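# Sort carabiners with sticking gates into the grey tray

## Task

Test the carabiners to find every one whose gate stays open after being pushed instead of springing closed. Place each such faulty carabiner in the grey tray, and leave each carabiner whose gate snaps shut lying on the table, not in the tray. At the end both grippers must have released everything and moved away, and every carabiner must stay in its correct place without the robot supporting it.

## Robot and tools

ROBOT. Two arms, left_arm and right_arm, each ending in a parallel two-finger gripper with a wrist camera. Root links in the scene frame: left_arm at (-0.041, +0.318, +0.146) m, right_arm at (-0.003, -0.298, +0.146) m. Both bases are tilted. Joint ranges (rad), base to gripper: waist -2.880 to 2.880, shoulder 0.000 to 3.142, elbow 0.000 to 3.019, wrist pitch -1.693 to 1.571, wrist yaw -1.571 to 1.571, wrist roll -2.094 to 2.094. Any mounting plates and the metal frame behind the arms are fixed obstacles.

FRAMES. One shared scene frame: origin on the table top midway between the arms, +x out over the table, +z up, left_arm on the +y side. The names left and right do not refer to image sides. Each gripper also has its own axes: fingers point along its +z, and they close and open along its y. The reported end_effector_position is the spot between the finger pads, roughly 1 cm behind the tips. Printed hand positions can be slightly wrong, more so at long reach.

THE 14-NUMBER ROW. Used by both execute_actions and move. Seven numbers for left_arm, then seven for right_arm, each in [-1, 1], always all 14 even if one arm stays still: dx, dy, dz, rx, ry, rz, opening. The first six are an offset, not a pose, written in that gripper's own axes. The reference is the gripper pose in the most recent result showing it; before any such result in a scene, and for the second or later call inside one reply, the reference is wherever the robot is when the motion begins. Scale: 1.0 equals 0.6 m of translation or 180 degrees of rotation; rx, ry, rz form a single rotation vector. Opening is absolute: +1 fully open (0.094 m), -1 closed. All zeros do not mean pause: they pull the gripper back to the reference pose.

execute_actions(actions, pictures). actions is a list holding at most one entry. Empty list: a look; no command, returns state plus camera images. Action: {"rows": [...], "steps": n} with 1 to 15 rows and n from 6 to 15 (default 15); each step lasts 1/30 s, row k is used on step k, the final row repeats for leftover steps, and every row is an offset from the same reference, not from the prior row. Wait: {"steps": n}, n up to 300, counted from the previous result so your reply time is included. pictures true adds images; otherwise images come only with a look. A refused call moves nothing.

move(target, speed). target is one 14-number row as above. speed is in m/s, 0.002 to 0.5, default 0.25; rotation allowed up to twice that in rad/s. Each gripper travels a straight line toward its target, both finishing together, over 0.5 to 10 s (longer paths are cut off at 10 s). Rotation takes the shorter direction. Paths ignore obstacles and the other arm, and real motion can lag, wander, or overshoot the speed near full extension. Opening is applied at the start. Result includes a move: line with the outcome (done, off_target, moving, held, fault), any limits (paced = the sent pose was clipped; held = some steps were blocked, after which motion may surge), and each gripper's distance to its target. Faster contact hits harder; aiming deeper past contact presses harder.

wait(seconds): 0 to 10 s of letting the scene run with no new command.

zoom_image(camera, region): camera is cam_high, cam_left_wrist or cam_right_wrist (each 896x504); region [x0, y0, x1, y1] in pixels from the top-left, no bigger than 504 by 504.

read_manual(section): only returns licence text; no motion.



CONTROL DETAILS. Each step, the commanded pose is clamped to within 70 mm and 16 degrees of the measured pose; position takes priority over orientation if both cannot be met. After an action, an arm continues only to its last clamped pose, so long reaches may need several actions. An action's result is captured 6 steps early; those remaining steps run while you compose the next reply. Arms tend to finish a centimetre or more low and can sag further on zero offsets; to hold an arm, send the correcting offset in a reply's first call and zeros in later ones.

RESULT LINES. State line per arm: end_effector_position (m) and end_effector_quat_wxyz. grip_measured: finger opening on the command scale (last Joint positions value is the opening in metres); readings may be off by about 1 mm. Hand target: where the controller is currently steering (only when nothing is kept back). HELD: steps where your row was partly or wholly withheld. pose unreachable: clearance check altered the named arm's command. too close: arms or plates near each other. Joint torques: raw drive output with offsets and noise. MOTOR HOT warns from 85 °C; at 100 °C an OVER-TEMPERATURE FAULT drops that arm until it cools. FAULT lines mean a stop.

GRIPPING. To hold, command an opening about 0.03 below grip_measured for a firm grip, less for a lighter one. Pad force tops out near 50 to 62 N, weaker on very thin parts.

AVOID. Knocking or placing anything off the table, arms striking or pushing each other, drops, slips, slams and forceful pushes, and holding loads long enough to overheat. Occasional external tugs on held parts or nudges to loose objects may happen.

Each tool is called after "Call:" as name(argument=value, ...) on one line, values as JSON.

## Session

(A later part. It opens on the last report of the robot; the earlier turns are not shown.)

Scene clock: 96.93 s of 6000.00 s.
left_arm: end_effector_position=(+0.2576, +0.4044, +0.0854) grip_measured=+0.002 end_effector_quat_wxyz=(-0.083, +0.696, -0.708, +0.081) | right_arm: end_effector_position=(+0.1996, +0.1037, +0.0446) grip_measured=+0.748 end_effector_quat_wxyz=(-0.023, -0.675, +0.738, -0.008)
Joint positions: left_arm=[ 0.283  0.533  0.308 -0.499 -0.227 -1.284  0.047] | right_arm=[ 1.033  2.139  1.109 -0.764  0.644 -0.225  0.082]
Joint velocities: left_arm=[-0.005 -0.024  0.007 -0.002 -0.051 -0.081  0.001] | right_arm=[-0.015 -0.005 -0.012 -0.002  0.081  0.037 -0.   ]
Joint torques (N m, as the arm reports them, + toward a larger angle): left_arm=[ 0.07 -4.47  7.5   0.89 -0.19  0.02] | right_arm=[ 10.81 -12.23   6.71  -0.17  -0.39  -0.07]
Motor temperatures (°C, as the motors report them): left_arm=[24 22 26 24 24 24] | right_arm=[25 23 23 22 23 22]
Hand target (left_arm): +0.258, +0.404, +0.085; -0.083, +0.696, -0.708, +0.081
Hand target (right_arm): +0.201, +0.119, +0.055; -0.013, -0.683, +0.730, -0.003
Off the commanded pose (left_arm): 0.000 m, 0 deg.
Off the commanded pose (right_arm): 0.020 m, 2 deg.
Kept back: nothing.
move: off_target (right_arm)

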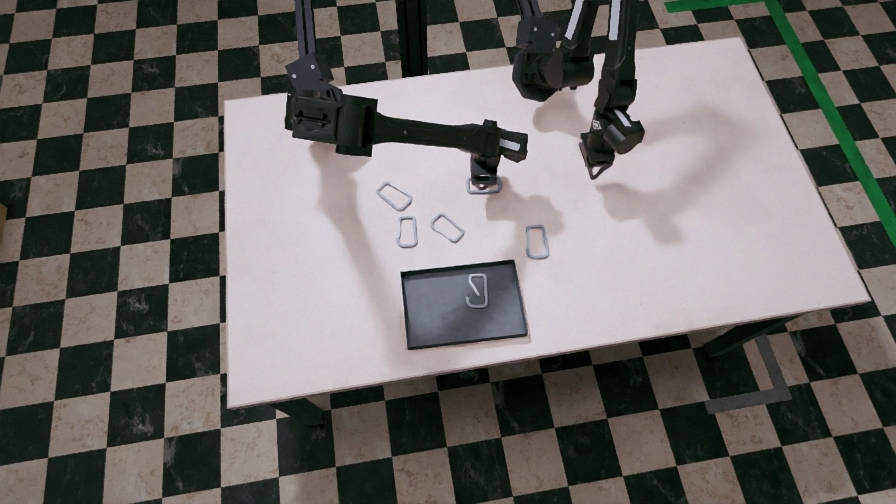

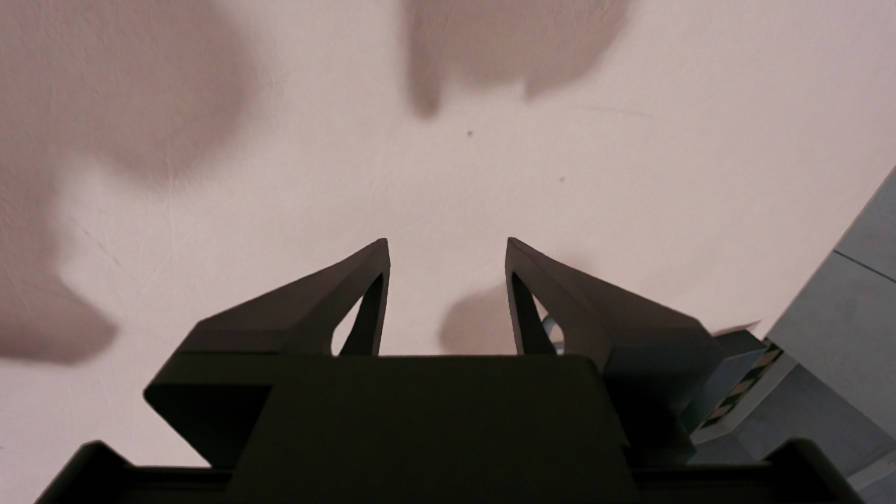

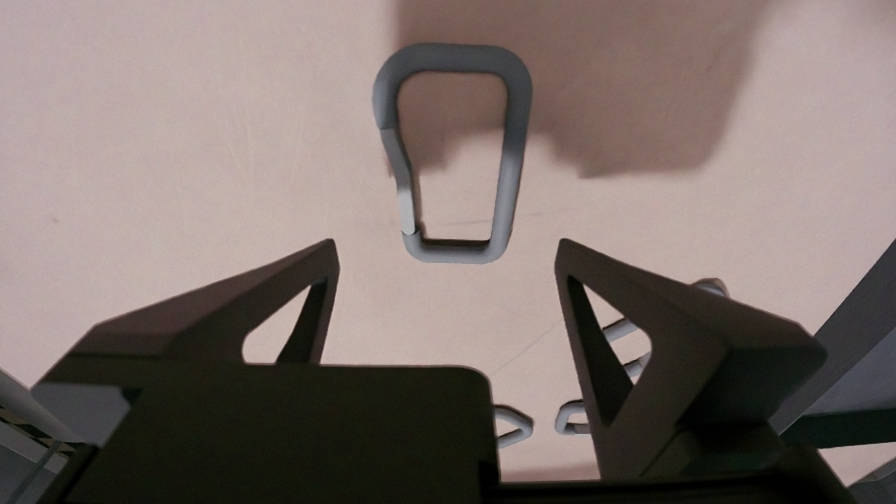

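Call:
move(target=[0,0,0,0,0,0,0, -0.035,-0.004,0.068,0,0,0,0.75], speed=0.1)

Scene clock: 98.10 s of 6000.00 s.
left_arm: end_effector_position=(+0.2576, +0.4044, +0.0854) grip_measured=+0.002 end_effector_quat_wxyz=(-0.083, +0.696, -0.708, +0.081) | right_arm: end_effector_position=(+0.1900, +0.1056, +0.0035) grip_measured=+0.748 end_effector_quat_wxyz=(-0.036, -0.682, +0.730, -0.016)
Joint positions: left_arm=[ 0.283  0.533  0.308 -0.499 -0.227 -1.284  0.047] | right_arm=[ 0.996  2.23   1.123 -0.698  0.653 -0.268  0.082]
Joint velocities: left_arm=[ 0.005 -0.005 -0.007 -0.007 -0.022  0.022 -0.001] | right_arm=[-0.005 -0.005 -0.022  0.007 -0.007 -0.007  0.001]
Joint torques (N m, as the arm reports them, + toward a larger angle): left_arm=[ 0.09 -4.46  7.5   0.89 -0.19  0.02] | right_arm=[  9.03 -12.3    6.36   1.01  -0.26  -0.11]
Motor temperatures (°C, as the motors report them): left_arm=[24 22 26 24 24 24] | right_arm=[25 23 23 22 23 22]
Hand target (left_arm): +0.258, +0.404, +0.085; -0.083, +0.696, -0.708, +0.081
Hand target (right_arm): +0.203, +0.122, +0.004; +0.023, +0.675, -0.737, +0.008
Off the commanded pose (left_arm): 0.000 m, 0 deg.
Off the commanded pose (right_arm): 0.021 m, 2 deg.
Kept back: nothing.
move: off_target (right_arm)

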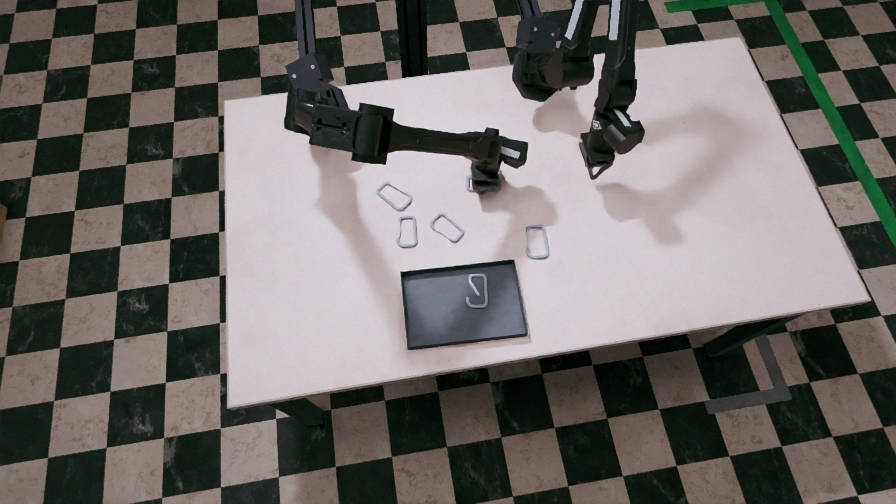

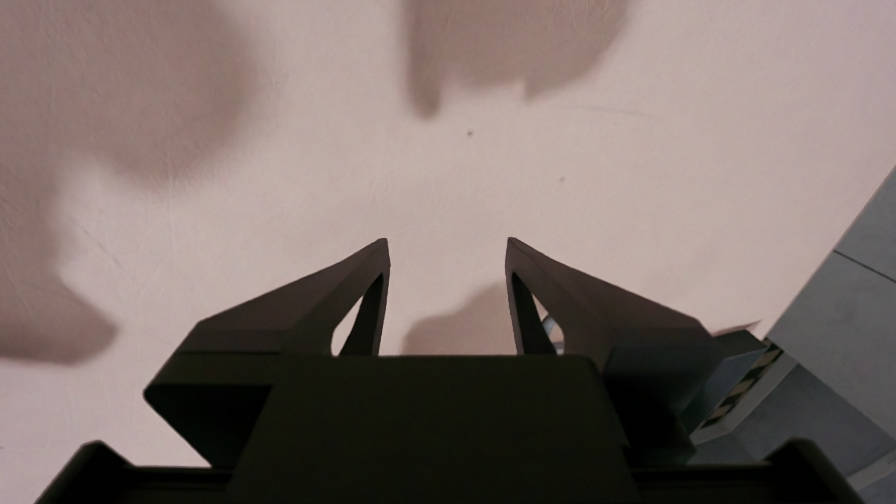

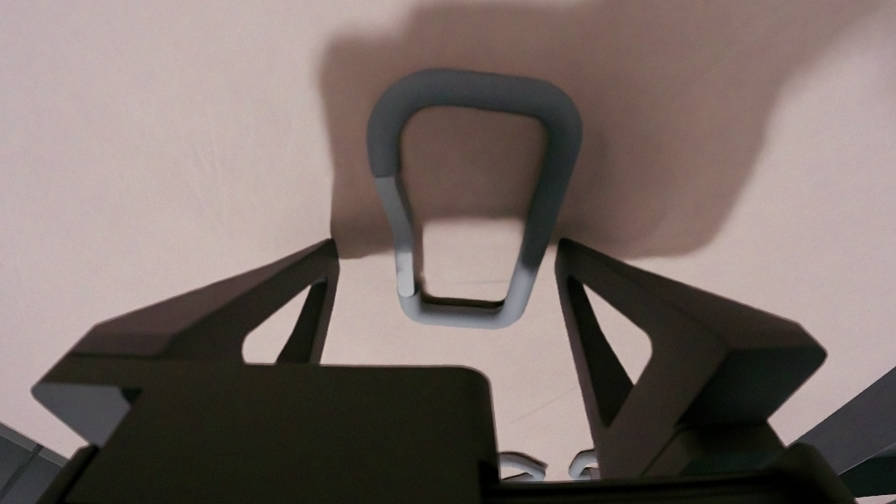

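Call:
move(target=[0,0,0,0,0,0,0, 0,0,0,0,0,0,-0.2])

Call:
move(target=[0,0,0,0,0,0,0, 0,0,0,0,0,0,0.75])

Scene clock: 99.03 s of 6000.00 s.
left_arm: end_effector_position=(+0.2576, +0.4044, +0.0854) grip_measured=+0.002 end_effector_quat_wxyz=(-0.083, +0.696, -0.708, +0.081) | right_arm: end_effector_position=(+0.1900, +0.1056, +0.0035) grip_measured=-0.194 end_effector_quat_wxyz=(-0.036, -0.683, +0.730, -0.015)
Joint positions: left_arm=[ 0.283  0.533  0.308 -0.499 -0.227 -1.284  0.047] | right_arm=[ 0.996  2.23   1.123 -0.698  0.653 -0.269  0.038]
Joint velocities: left_arm=[ 0.005 -0.024 -0.007 -0.002  0.081 -0.037  0.   ] | right_arm=[ 0.015  0.005  0.002 -0.007 -0.022 -0.051 -0.001]
Joint torques (N m, as the arm reports them, + toward a larger angle): left_arm=[ 0.08 -4.47  7.5   0.88 -0.19  0.02] | right_arm=[  9.56 -12.97   3.99   0.37  -0.28   0.03]
Motor temperatures (°C, as the motors report them): left_arm=[24 22 26 24 24 24] | right_arm=[25 23 23 22 23 22]
Hand target (left_arm): +0.258, +0.404, +0.085; -0.083, +0.696, -0.708, +0.081
Hand target (right_arm): +0.190, +0.106, +0.003; +0.036, +0.682, -0.730, +0.015
Off the commanded pose (left_arm): 0.000 m, 0 deg.
Off the commanded pose (right_arm): 0.000 m, 0 deg.
Kept back: nothing.
move: done

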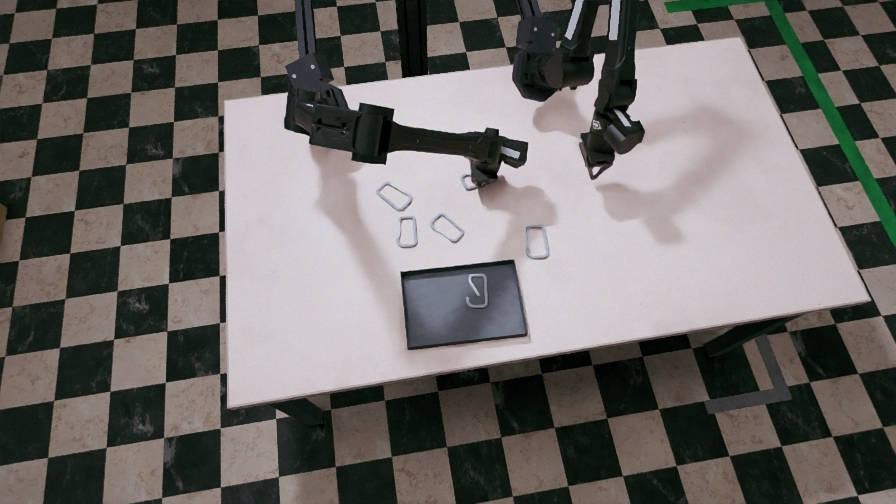

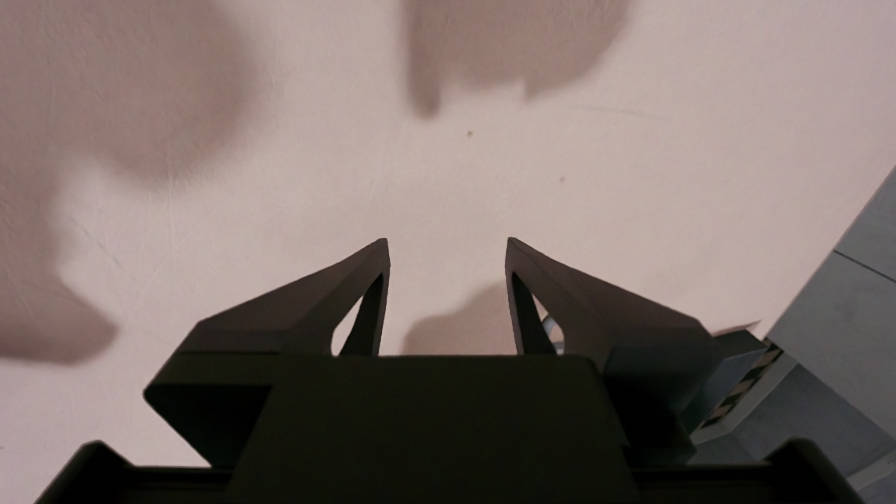

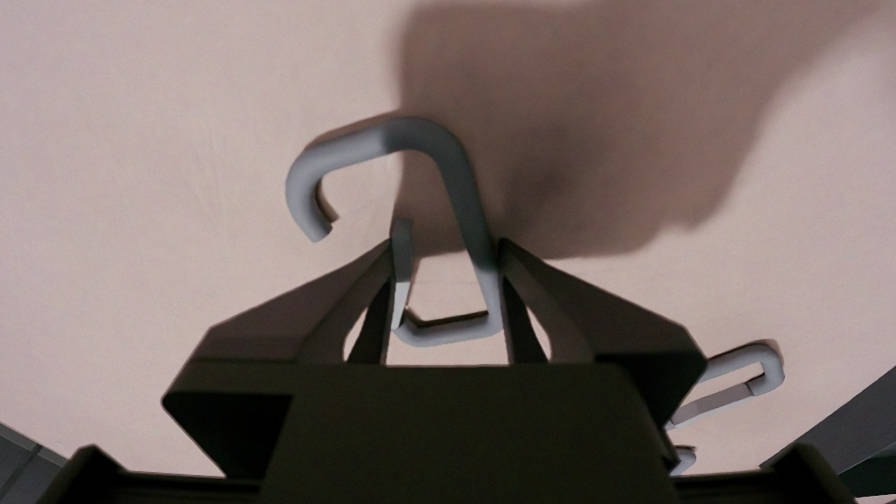

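Scene clock: 99.53 s of 6000.00 s.
left_arm: end_effector_position=(+0.2576, +0.4044, +0.0854) grip_measured=+0.002 end_effector_quat_wxyz=(-0.083, +0.696, -0.708, +0.081) | right_arm: end_effector_position=(+0.1900, +0.1056, +0.0035) grip_measured=+0.747 end_effector_quat_wxyz=(-0.036, -0.683, +0.730, -0.015)
Joint positions: left_arm=[ 0.283  0.533  0.308 -0.499 -0.227 -1.284  0.047] | right_arm=[ 0.996  2.23   1.123 -0.698  0.653 -0.269  0.082]
Joint velocities: left_arm=[-0.015  0.005  0.012  0.007 -0.037 -0.022  0.001] | right_arm=[-0.015 -0.005  0.007 -0.022  0.007  0.007 -0.   ]
Joint torques (N m, as the arm reports them, + toward a larger angle): left_arm=[ 0.11 -4.48  7.5   0.89 -0.19  0.03] | right_arm=[ 10.02 -13.13   3.99   0.4   -0.27   0.05]
Motor temperatures (°C, as the motors report them): left_arm=[24 22 26 24 24 24] | right_arm=[25 23 23 22 23 22]
Hand target (left_arm): +0.258, +0.404, +0.085; -0.083, +0.696, -0.708, +0.081
Hand target (right_arm): +0.190, +0.106, +0.003; +0.036, +0.683, -0.730, +0.015
Off the commanded pose (left_arm): 0.000 m, 0 deg.
Off the commanded pose (right_arm): 0.000 m, 0 deg.
Kept back: nothing.
move: done

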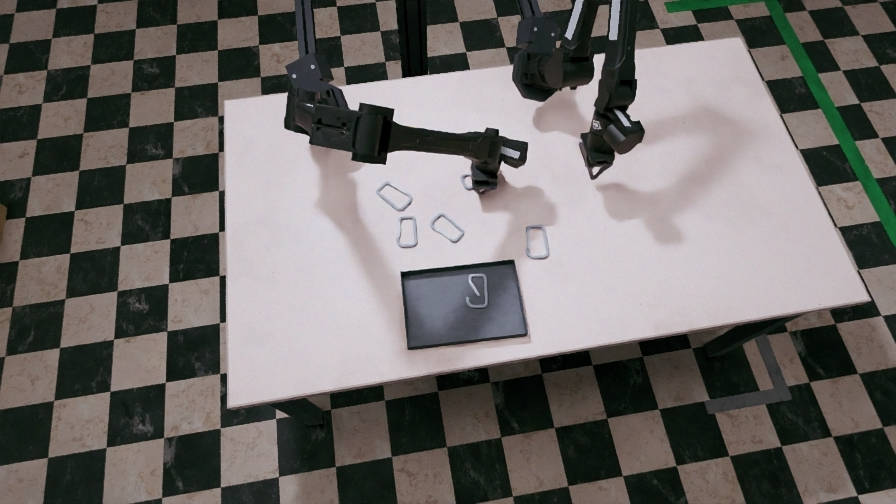

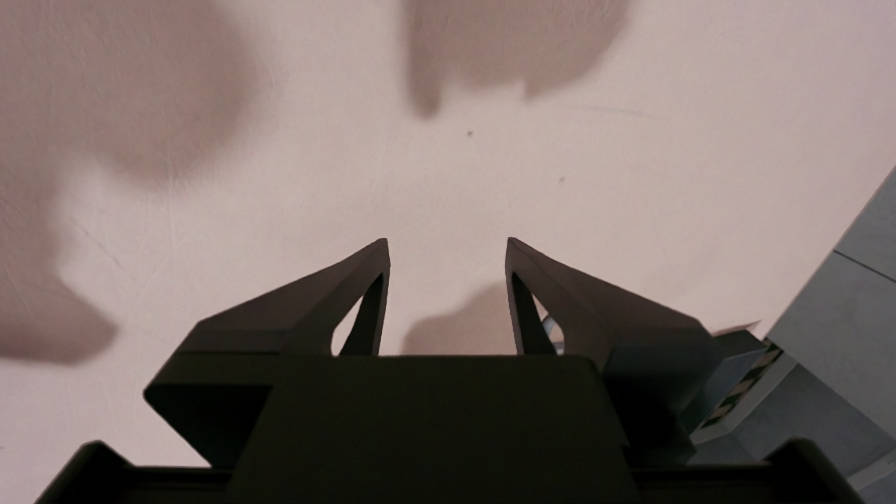

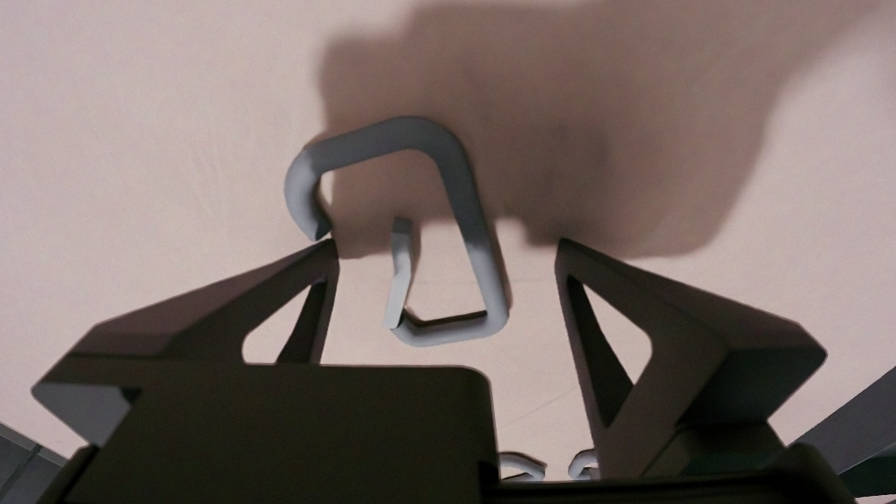

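Call:
move(target=[0,0,0,0,0,0,0, 0,0,0,0,0,0,-0.35])

Scene clock: 100.47 s of 6000.00 s.
left_arm: end_effector_position=(+0.2576, +0.4044, +0.0854) grip_measured=+0.002 end_effector_quat_wxyz=(-0.083, +0.696, -0.708, +0.081) | right_arm: end_effector_position=(+0.1900, +0.1056, +0.0035) grip_measured=-0.296 end_effector_quat_wxyz=(-0.036, -0.683, +0.730, -0.016)
Joint positions: left_arm=[ 0.283  0.533  0.308 -0.499 -0.227 -1.284  0.047] | right_arm=[ 0.996  2.23   1.123 -0.698  0.653 -0.269  0.033]
Joint velocities: left_arm=[-0.005  0.015 -0.012 -0.007 -0.066  0.037  0.   ] | right_arm=[-0.015 -0.024 -0.002 -0.002  0.022 -0.095  0.   ]
Joint torques (N m, as the arm reports them, + toward a larger angle): left_arm=[ 0.13 -4.47  7.5   0.88 -0.19  0.03] | right_arm=[ 10.03 -13.15   3.97   0.36  -0.28   0.03]
Motor temperatures (°C, as the motors report them): left_arm=[24 22 26 24 24 24] | right_arm=[25 23 23 22 23 22]
Hand target (left_arm): +0.258, +0.404, +0.085; -0.083, +0.696, -0.708, +0.081
Hand target (right_arm): +0.190, +0.106, +0.003; +0.036, +0.683, -0.730, +0.016
Off the commanded pose (left_arm): 0.000 m, 0 deg.
Off the commanded pose (right_arm): 0.000 m, 0 deg.
Kept back: nothing.
move: done

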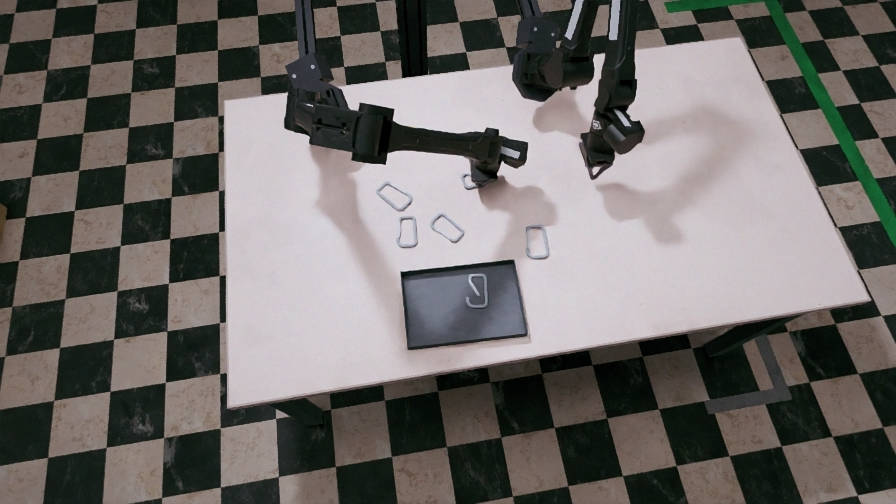

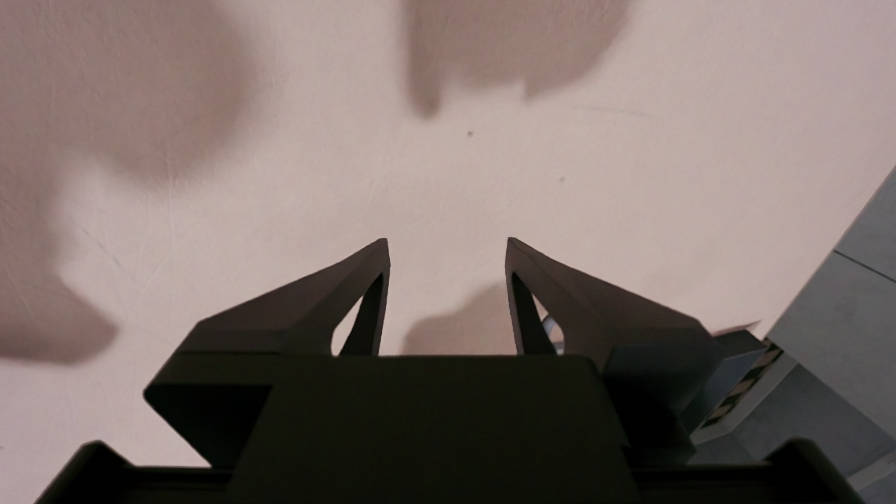

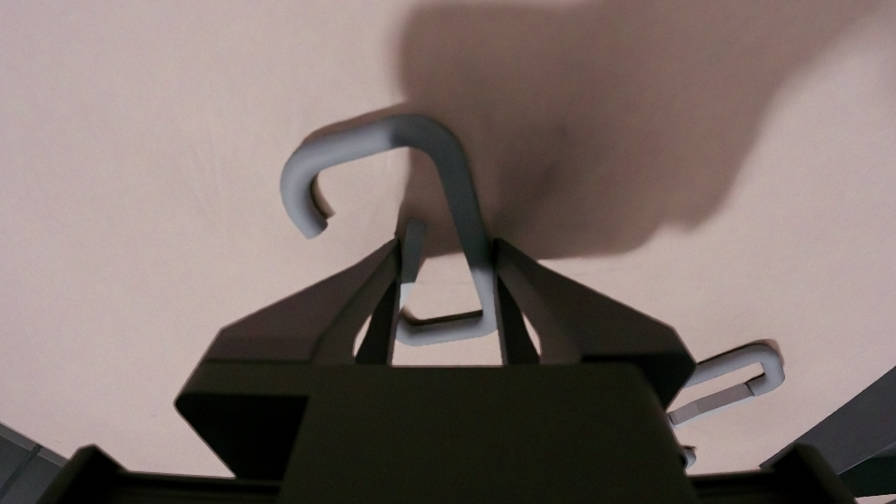

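Call:
move(target=[0,0,0,0,0,0,0, 0,0,-0.13,0,0,0,-0.35], speed=0.15)

Scene clock: 101.73 s of 6000.00 s.
left_arm: end_effector_position=(+0.2576, +0.4044, +0.0854) grip_measured=+0.002 end_effector_quat_wxyz=(-0.083, +0.696, -0.708, +0.081) | right_arm: end_effector_position=(+0.1822, +0.0932, +0.0640) grip_measured=-0.296 end_effector_quat_wxyz=(-0.052, -0.693, +0.719, -0.026)
Joint positions: left_arm=[ 0.283  0.533  0.308 -0.499 -0.227 -1.284  0.047] | right_arm=[ 1.082  2.138  1.127 -0.904  0.632 -0.168  0.033]
Joint velocities: left_arm=[-0.015 -0.005  0.007 -0.002 -0.022 -0.022 -0.   ] | right_arm=[ 0.005 -0.015  0.002 -0.012  0.022 -0.037 -0.001]
Joint torques (N m, as the arm reports them, + toward a larger angle): left_arm=[ 0.07 -4.5   7.51  0.89 -0.19  0.03] | right_arm=[ 10.21 -13.8    7.36  -0.4   -0.36   0.13]
Motor temperatures (°C, as the motors report them): left_arm=[24 22 26 24 24 24] | right_arm=[25 23 23 22 23 22]
Hand target (left_arm): +0.258, +0.404, +0.085; -0.083, +0.696, -0.708, +0.081
Hand target (right_arm): +0.193, +0.111, +0.081; +0.035, +0.682, -0.730, +0.016
Off the commanded pose (left_arm): 0.000 m, 0 deg.
Off the commanded pose (right_arm): 0.027 m, 3 deg.
Kept back: nothing.
move: off_target (right_arm)

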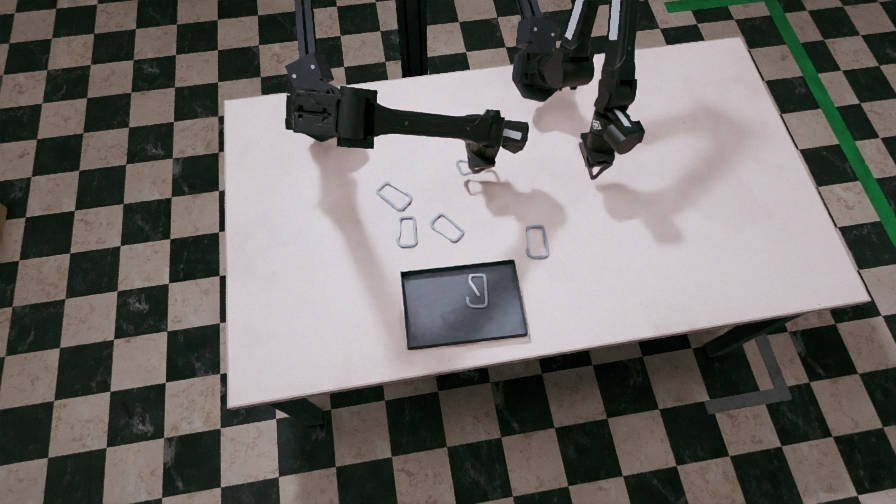

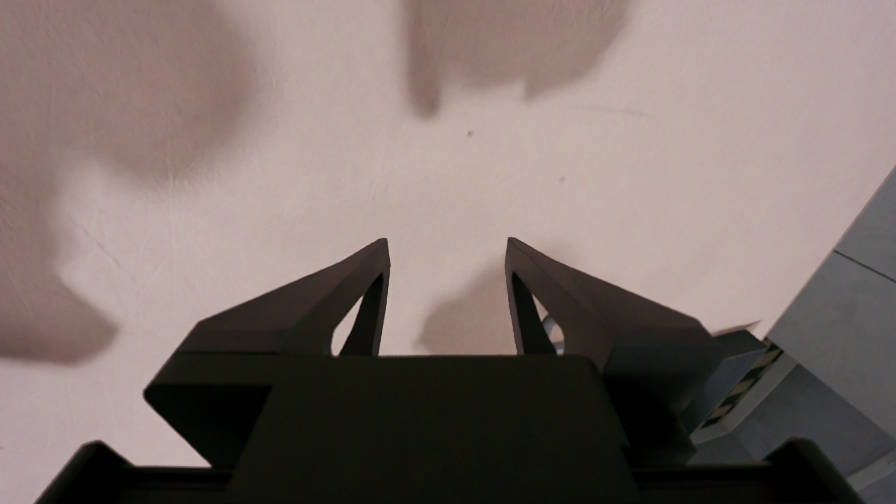

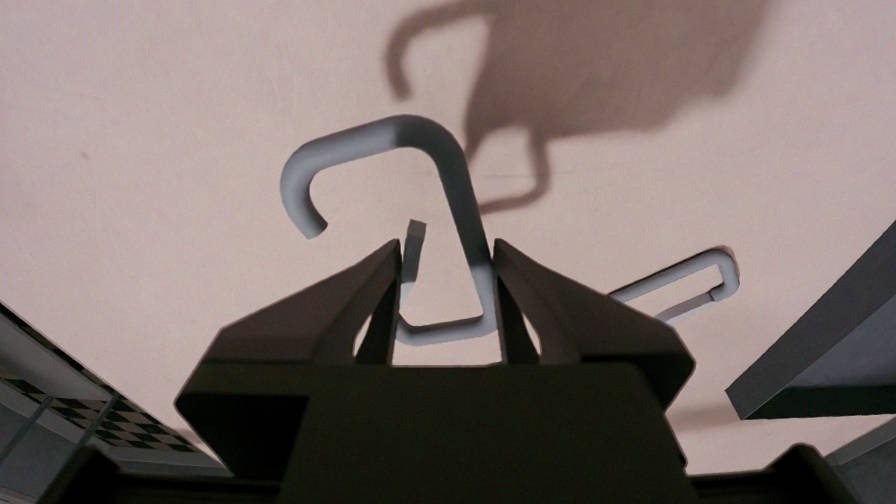

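Call:
move(target=[0,0,0,0,0,0,0, 0.212,-0.587,-0.028,-0.018,-0.037,0.487,-0.35], speed=0.3)

Scene clock: 105.30 s of 6000.00 s.
left_arm: end_effector_position=(+0.2576, +0.4044, +0.0854) grip_measured=+0.002 end_effector_quat_wxyz=(-0.083, +0.696, -0.708, +0.081) | right_arm: end_effector_position=(+0.5000, -0.0459, +0.0598) grip_measured=-0.296 end_effector_quat_wxyz=(-0.020, -0.025, +0.999, -0.009)
Joint positions: left_arm=[ 0.283  0.533  0.308 -0.499 -0.227 -1.284  0.047] | right_arm=[ 0.519  1.804  1.324 -0.913  0.626  0.557  0.033]
Joint velocities: left_arm=[-0.005  0.005  0.007 -0.007  0.066 -0.007 -0.001] | right_arm=[-0.015  0.005 -0.007  0.002  0.037  0.11  -0.001]
Joint torques (N m, as the arm reports them, + toward a larger angle): left_arm=[ 0.12 -4.46  7.51  0.89 -0.19  0.02] | right_arm=[  9.67 -16.92   8.1   -0.32  -0.31   0.13]
Motor temperatures (°C, as the motors report them): left_arm=[24 22 26 24 24 24] | right_arm=[25 23 23 22 23 22]
Hand target (left_arm): +0.258, +0.404, +0.085; -0.083, +0.696, -0.708, +0.081
Hand target (right_arm): +0.525, -0.047, +0.080; -0.004, -0.001, +1.000, +0.004
Off the commanded pose (left_arm): 0.000 m, 0 deg.
Off the commanded pose (right_arm): 0.038 m, 4 deg.
Kept back: nothing.
move: off_target (right_arm)

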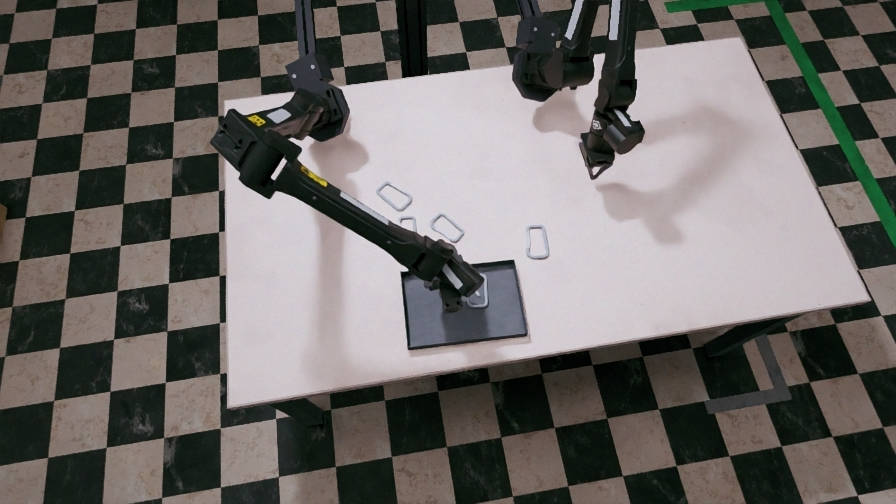

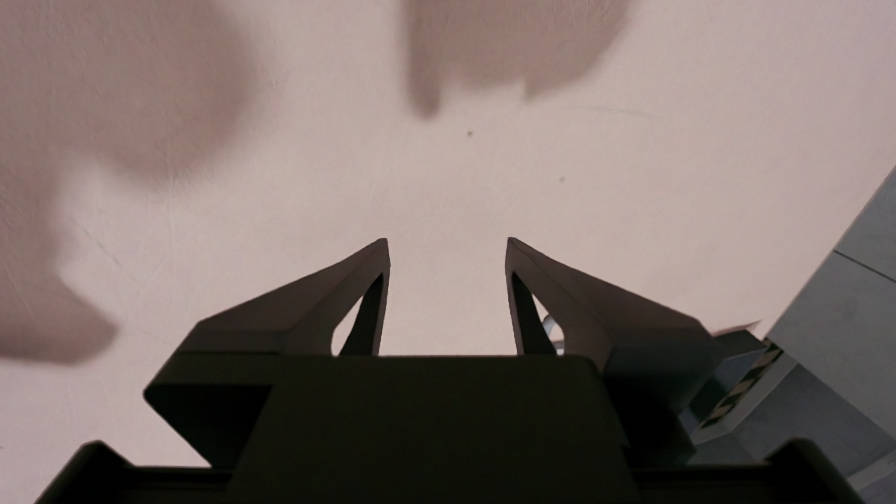

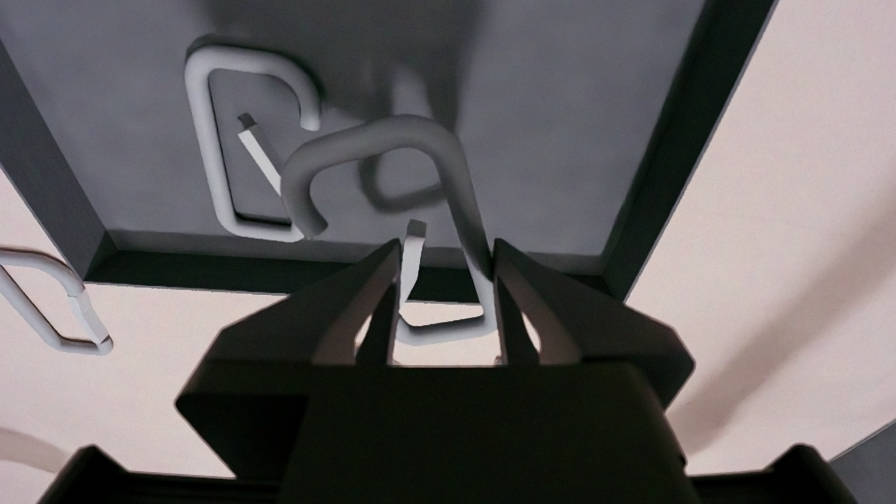

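Call:
move(target=[0,0,0,0,0,0,0, -0.085,-0.025,0.01,0,0,0,-0.35], speed=0.15)

Scene clock: 106.37 s of 6000.00 s.
left_arm: end_effector_position=(+0.2576, +0.4044, +0.0854) grip_measured=+0.002 end_effector_quat_wxyz=(-0.083, +0.696, -0.708, +0.081) | right_arm: end_effector_position=(+0.5356, -0.0641, +0.0447) grip_measured=-0.297 end_effector_quat_wxyz=(-0.027, -0.022, +0.999, -0.015)
Joint positions: left_arm=[ 0.283  0.533  0.308 -0.499 -0.227 -1.284  0.047] | right_arm=[ 0.452  1.835  1.407 -0.938  0.616  0.495  0.033]
Joint velocities: left_arm=[-0.005 -0.005  0.002 -0.007 -0.022 -0.022 -0.001] | right_arm=[ 0.005  0.005  0.017 -0.007 -0.022 -0.11  -0.001]
Joint torques (N m, as the arm reports them, + toward a larger angle): left_arm=[ 0.14 -4.48  7.49  0.9  -0.19  0.02] | right_arm=[  9.69 -14.92   8.08  -0.29  -0.34  -0.08]
Motor temperatures (°C, as the motors report them): left_arm=[24 22 26 24 24 24] | right_arm=[25 23 23 22 23 22]
Hand target (left_arm): +0.258, +0.404, +0.085; -0.083, +0.696, -0.708, +0.081
Hand target (right_arm): +0.551, -0.059, +0.052; -0.020, -0.025, +0.999, -0.009
Off the commanded pose (left_arm): 0.000 m, 0 deg.
Off the commanded pose (right_arm): 0.018 m, 1 deg.
Kept back: nothing.
move: off_target (right_arm)

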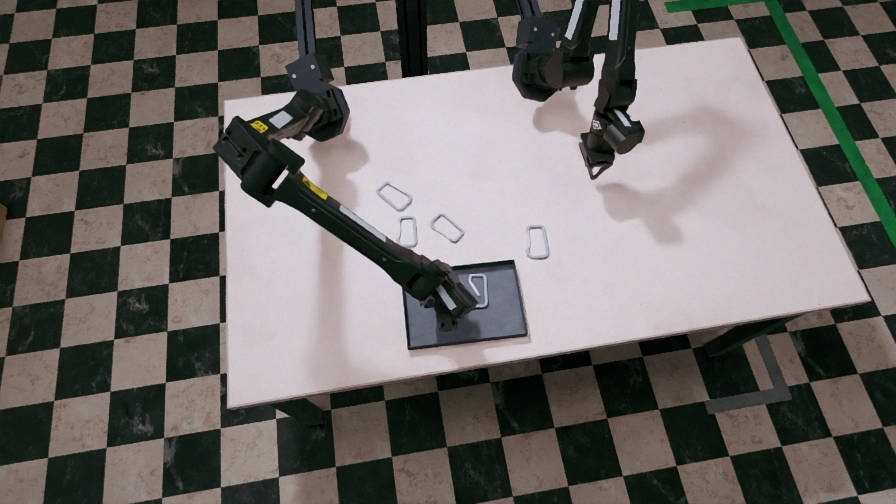

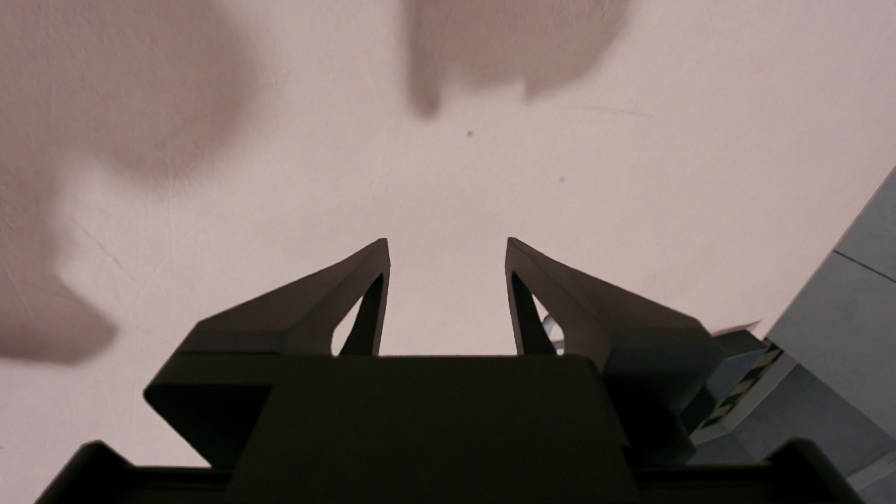

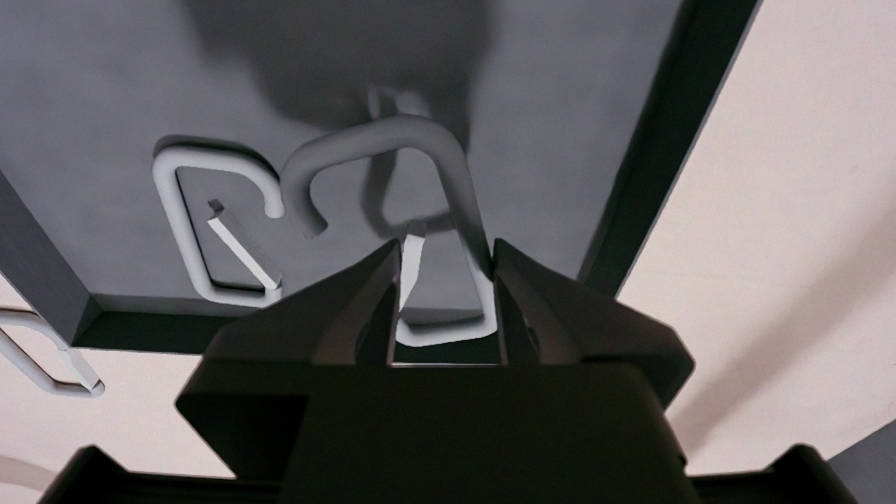

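Descend.

Call:
move(target=[0,0,0,0,0,0,0, -0.015,0,0.058,0,0,0,-0.35], speed=0.08)

Scene clock: 107.43 s of 6000.00 s.
left_arm: end_effector_position=(+0.2576, +0.4044, +0.0854) grip_measured=+0.002 end_effector_quat_wxyz=(-0.083, +0.696, -0.708, +0.081) | right_arm: end_effector_position=(+0.5341, -0.0674, +0.0080) grip_measured=-0.297 end_effector_quat_wxyz=(-0.036, -0.023, +0.999, -0.021)
Joint positions: left_arm=[ 0.283  0.533  0.308 -0.499 -0.227 -1.284  0.047] | right_arm=[ 0.411  1.889  1.407 -0.884  0.61   0.46   0.033]
Joint velocities: left_arm=[ 0.005 -0.015 -0.017  0.007 -0.007 -0.022  0.   ] | right_arm=[-0.005 -0.005 -0.002  0.002  0.007  0.11  -0.001]
Joint torques (N m, as the arm reports them, + toward a larger angle): left_arm=[ 0.1  -4.43  7.5   0.89 -0.19  0.03] | right_arm=[  9.58 -16.33   5.61   1.12  -0.32  -0.1 ]
Motor temperatures (°C, as the motors report them): left_arm=[24 22 26 24 24 24] | right_arm=[25 23 23 22 23 22]
Hand target (left_arm): +0.258, +0.404, +0.085; -0.083, +0.696, -0.708, +0.081
Hand target (right_arm): +0.543, -0.065, +0.010; -0.027, -0.022, +0.999, -0.015
Off the commanded pose (left_arm): 0.000 m, 0 deg.
Off the commanded pose (right_arm): 0.009 m, 1 deg.
Kept back: nothing.
move: done

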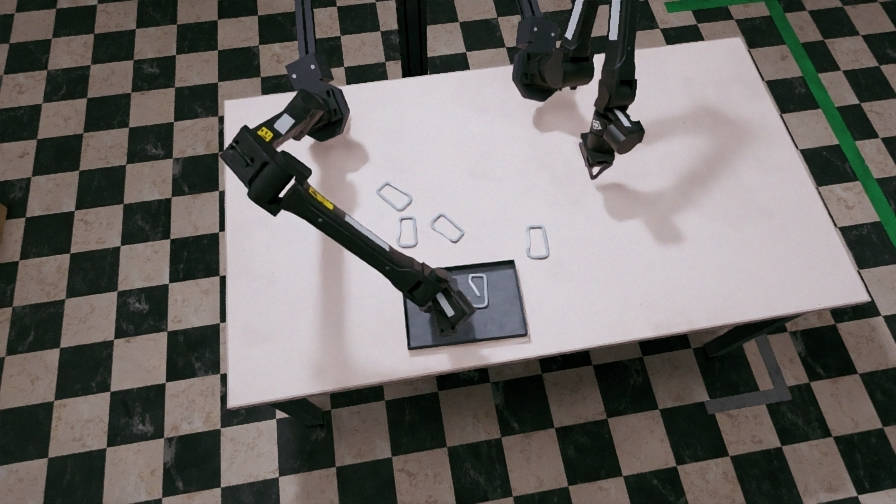

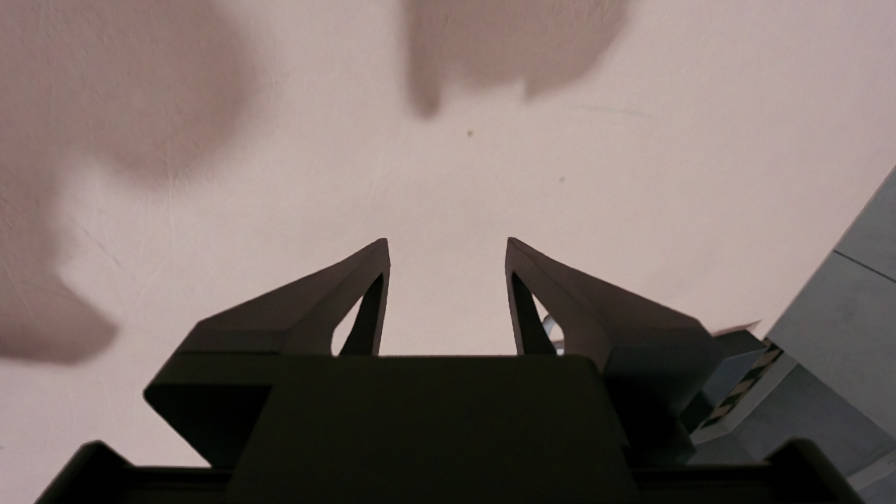

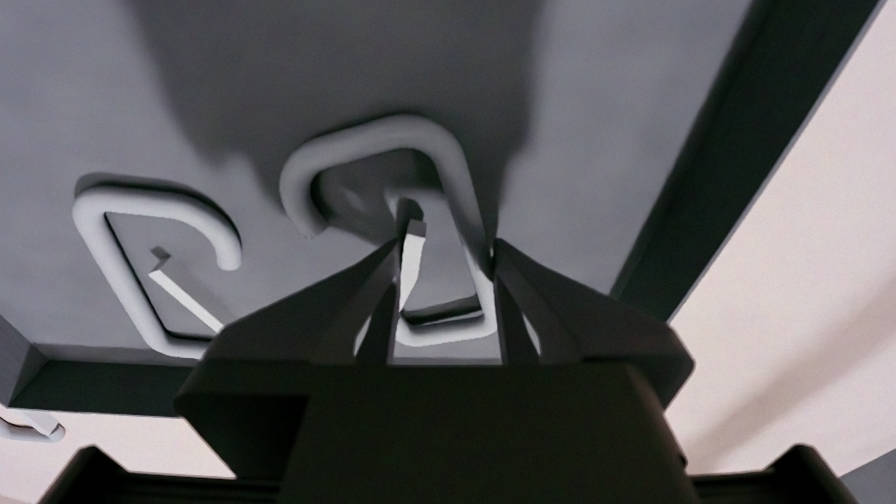

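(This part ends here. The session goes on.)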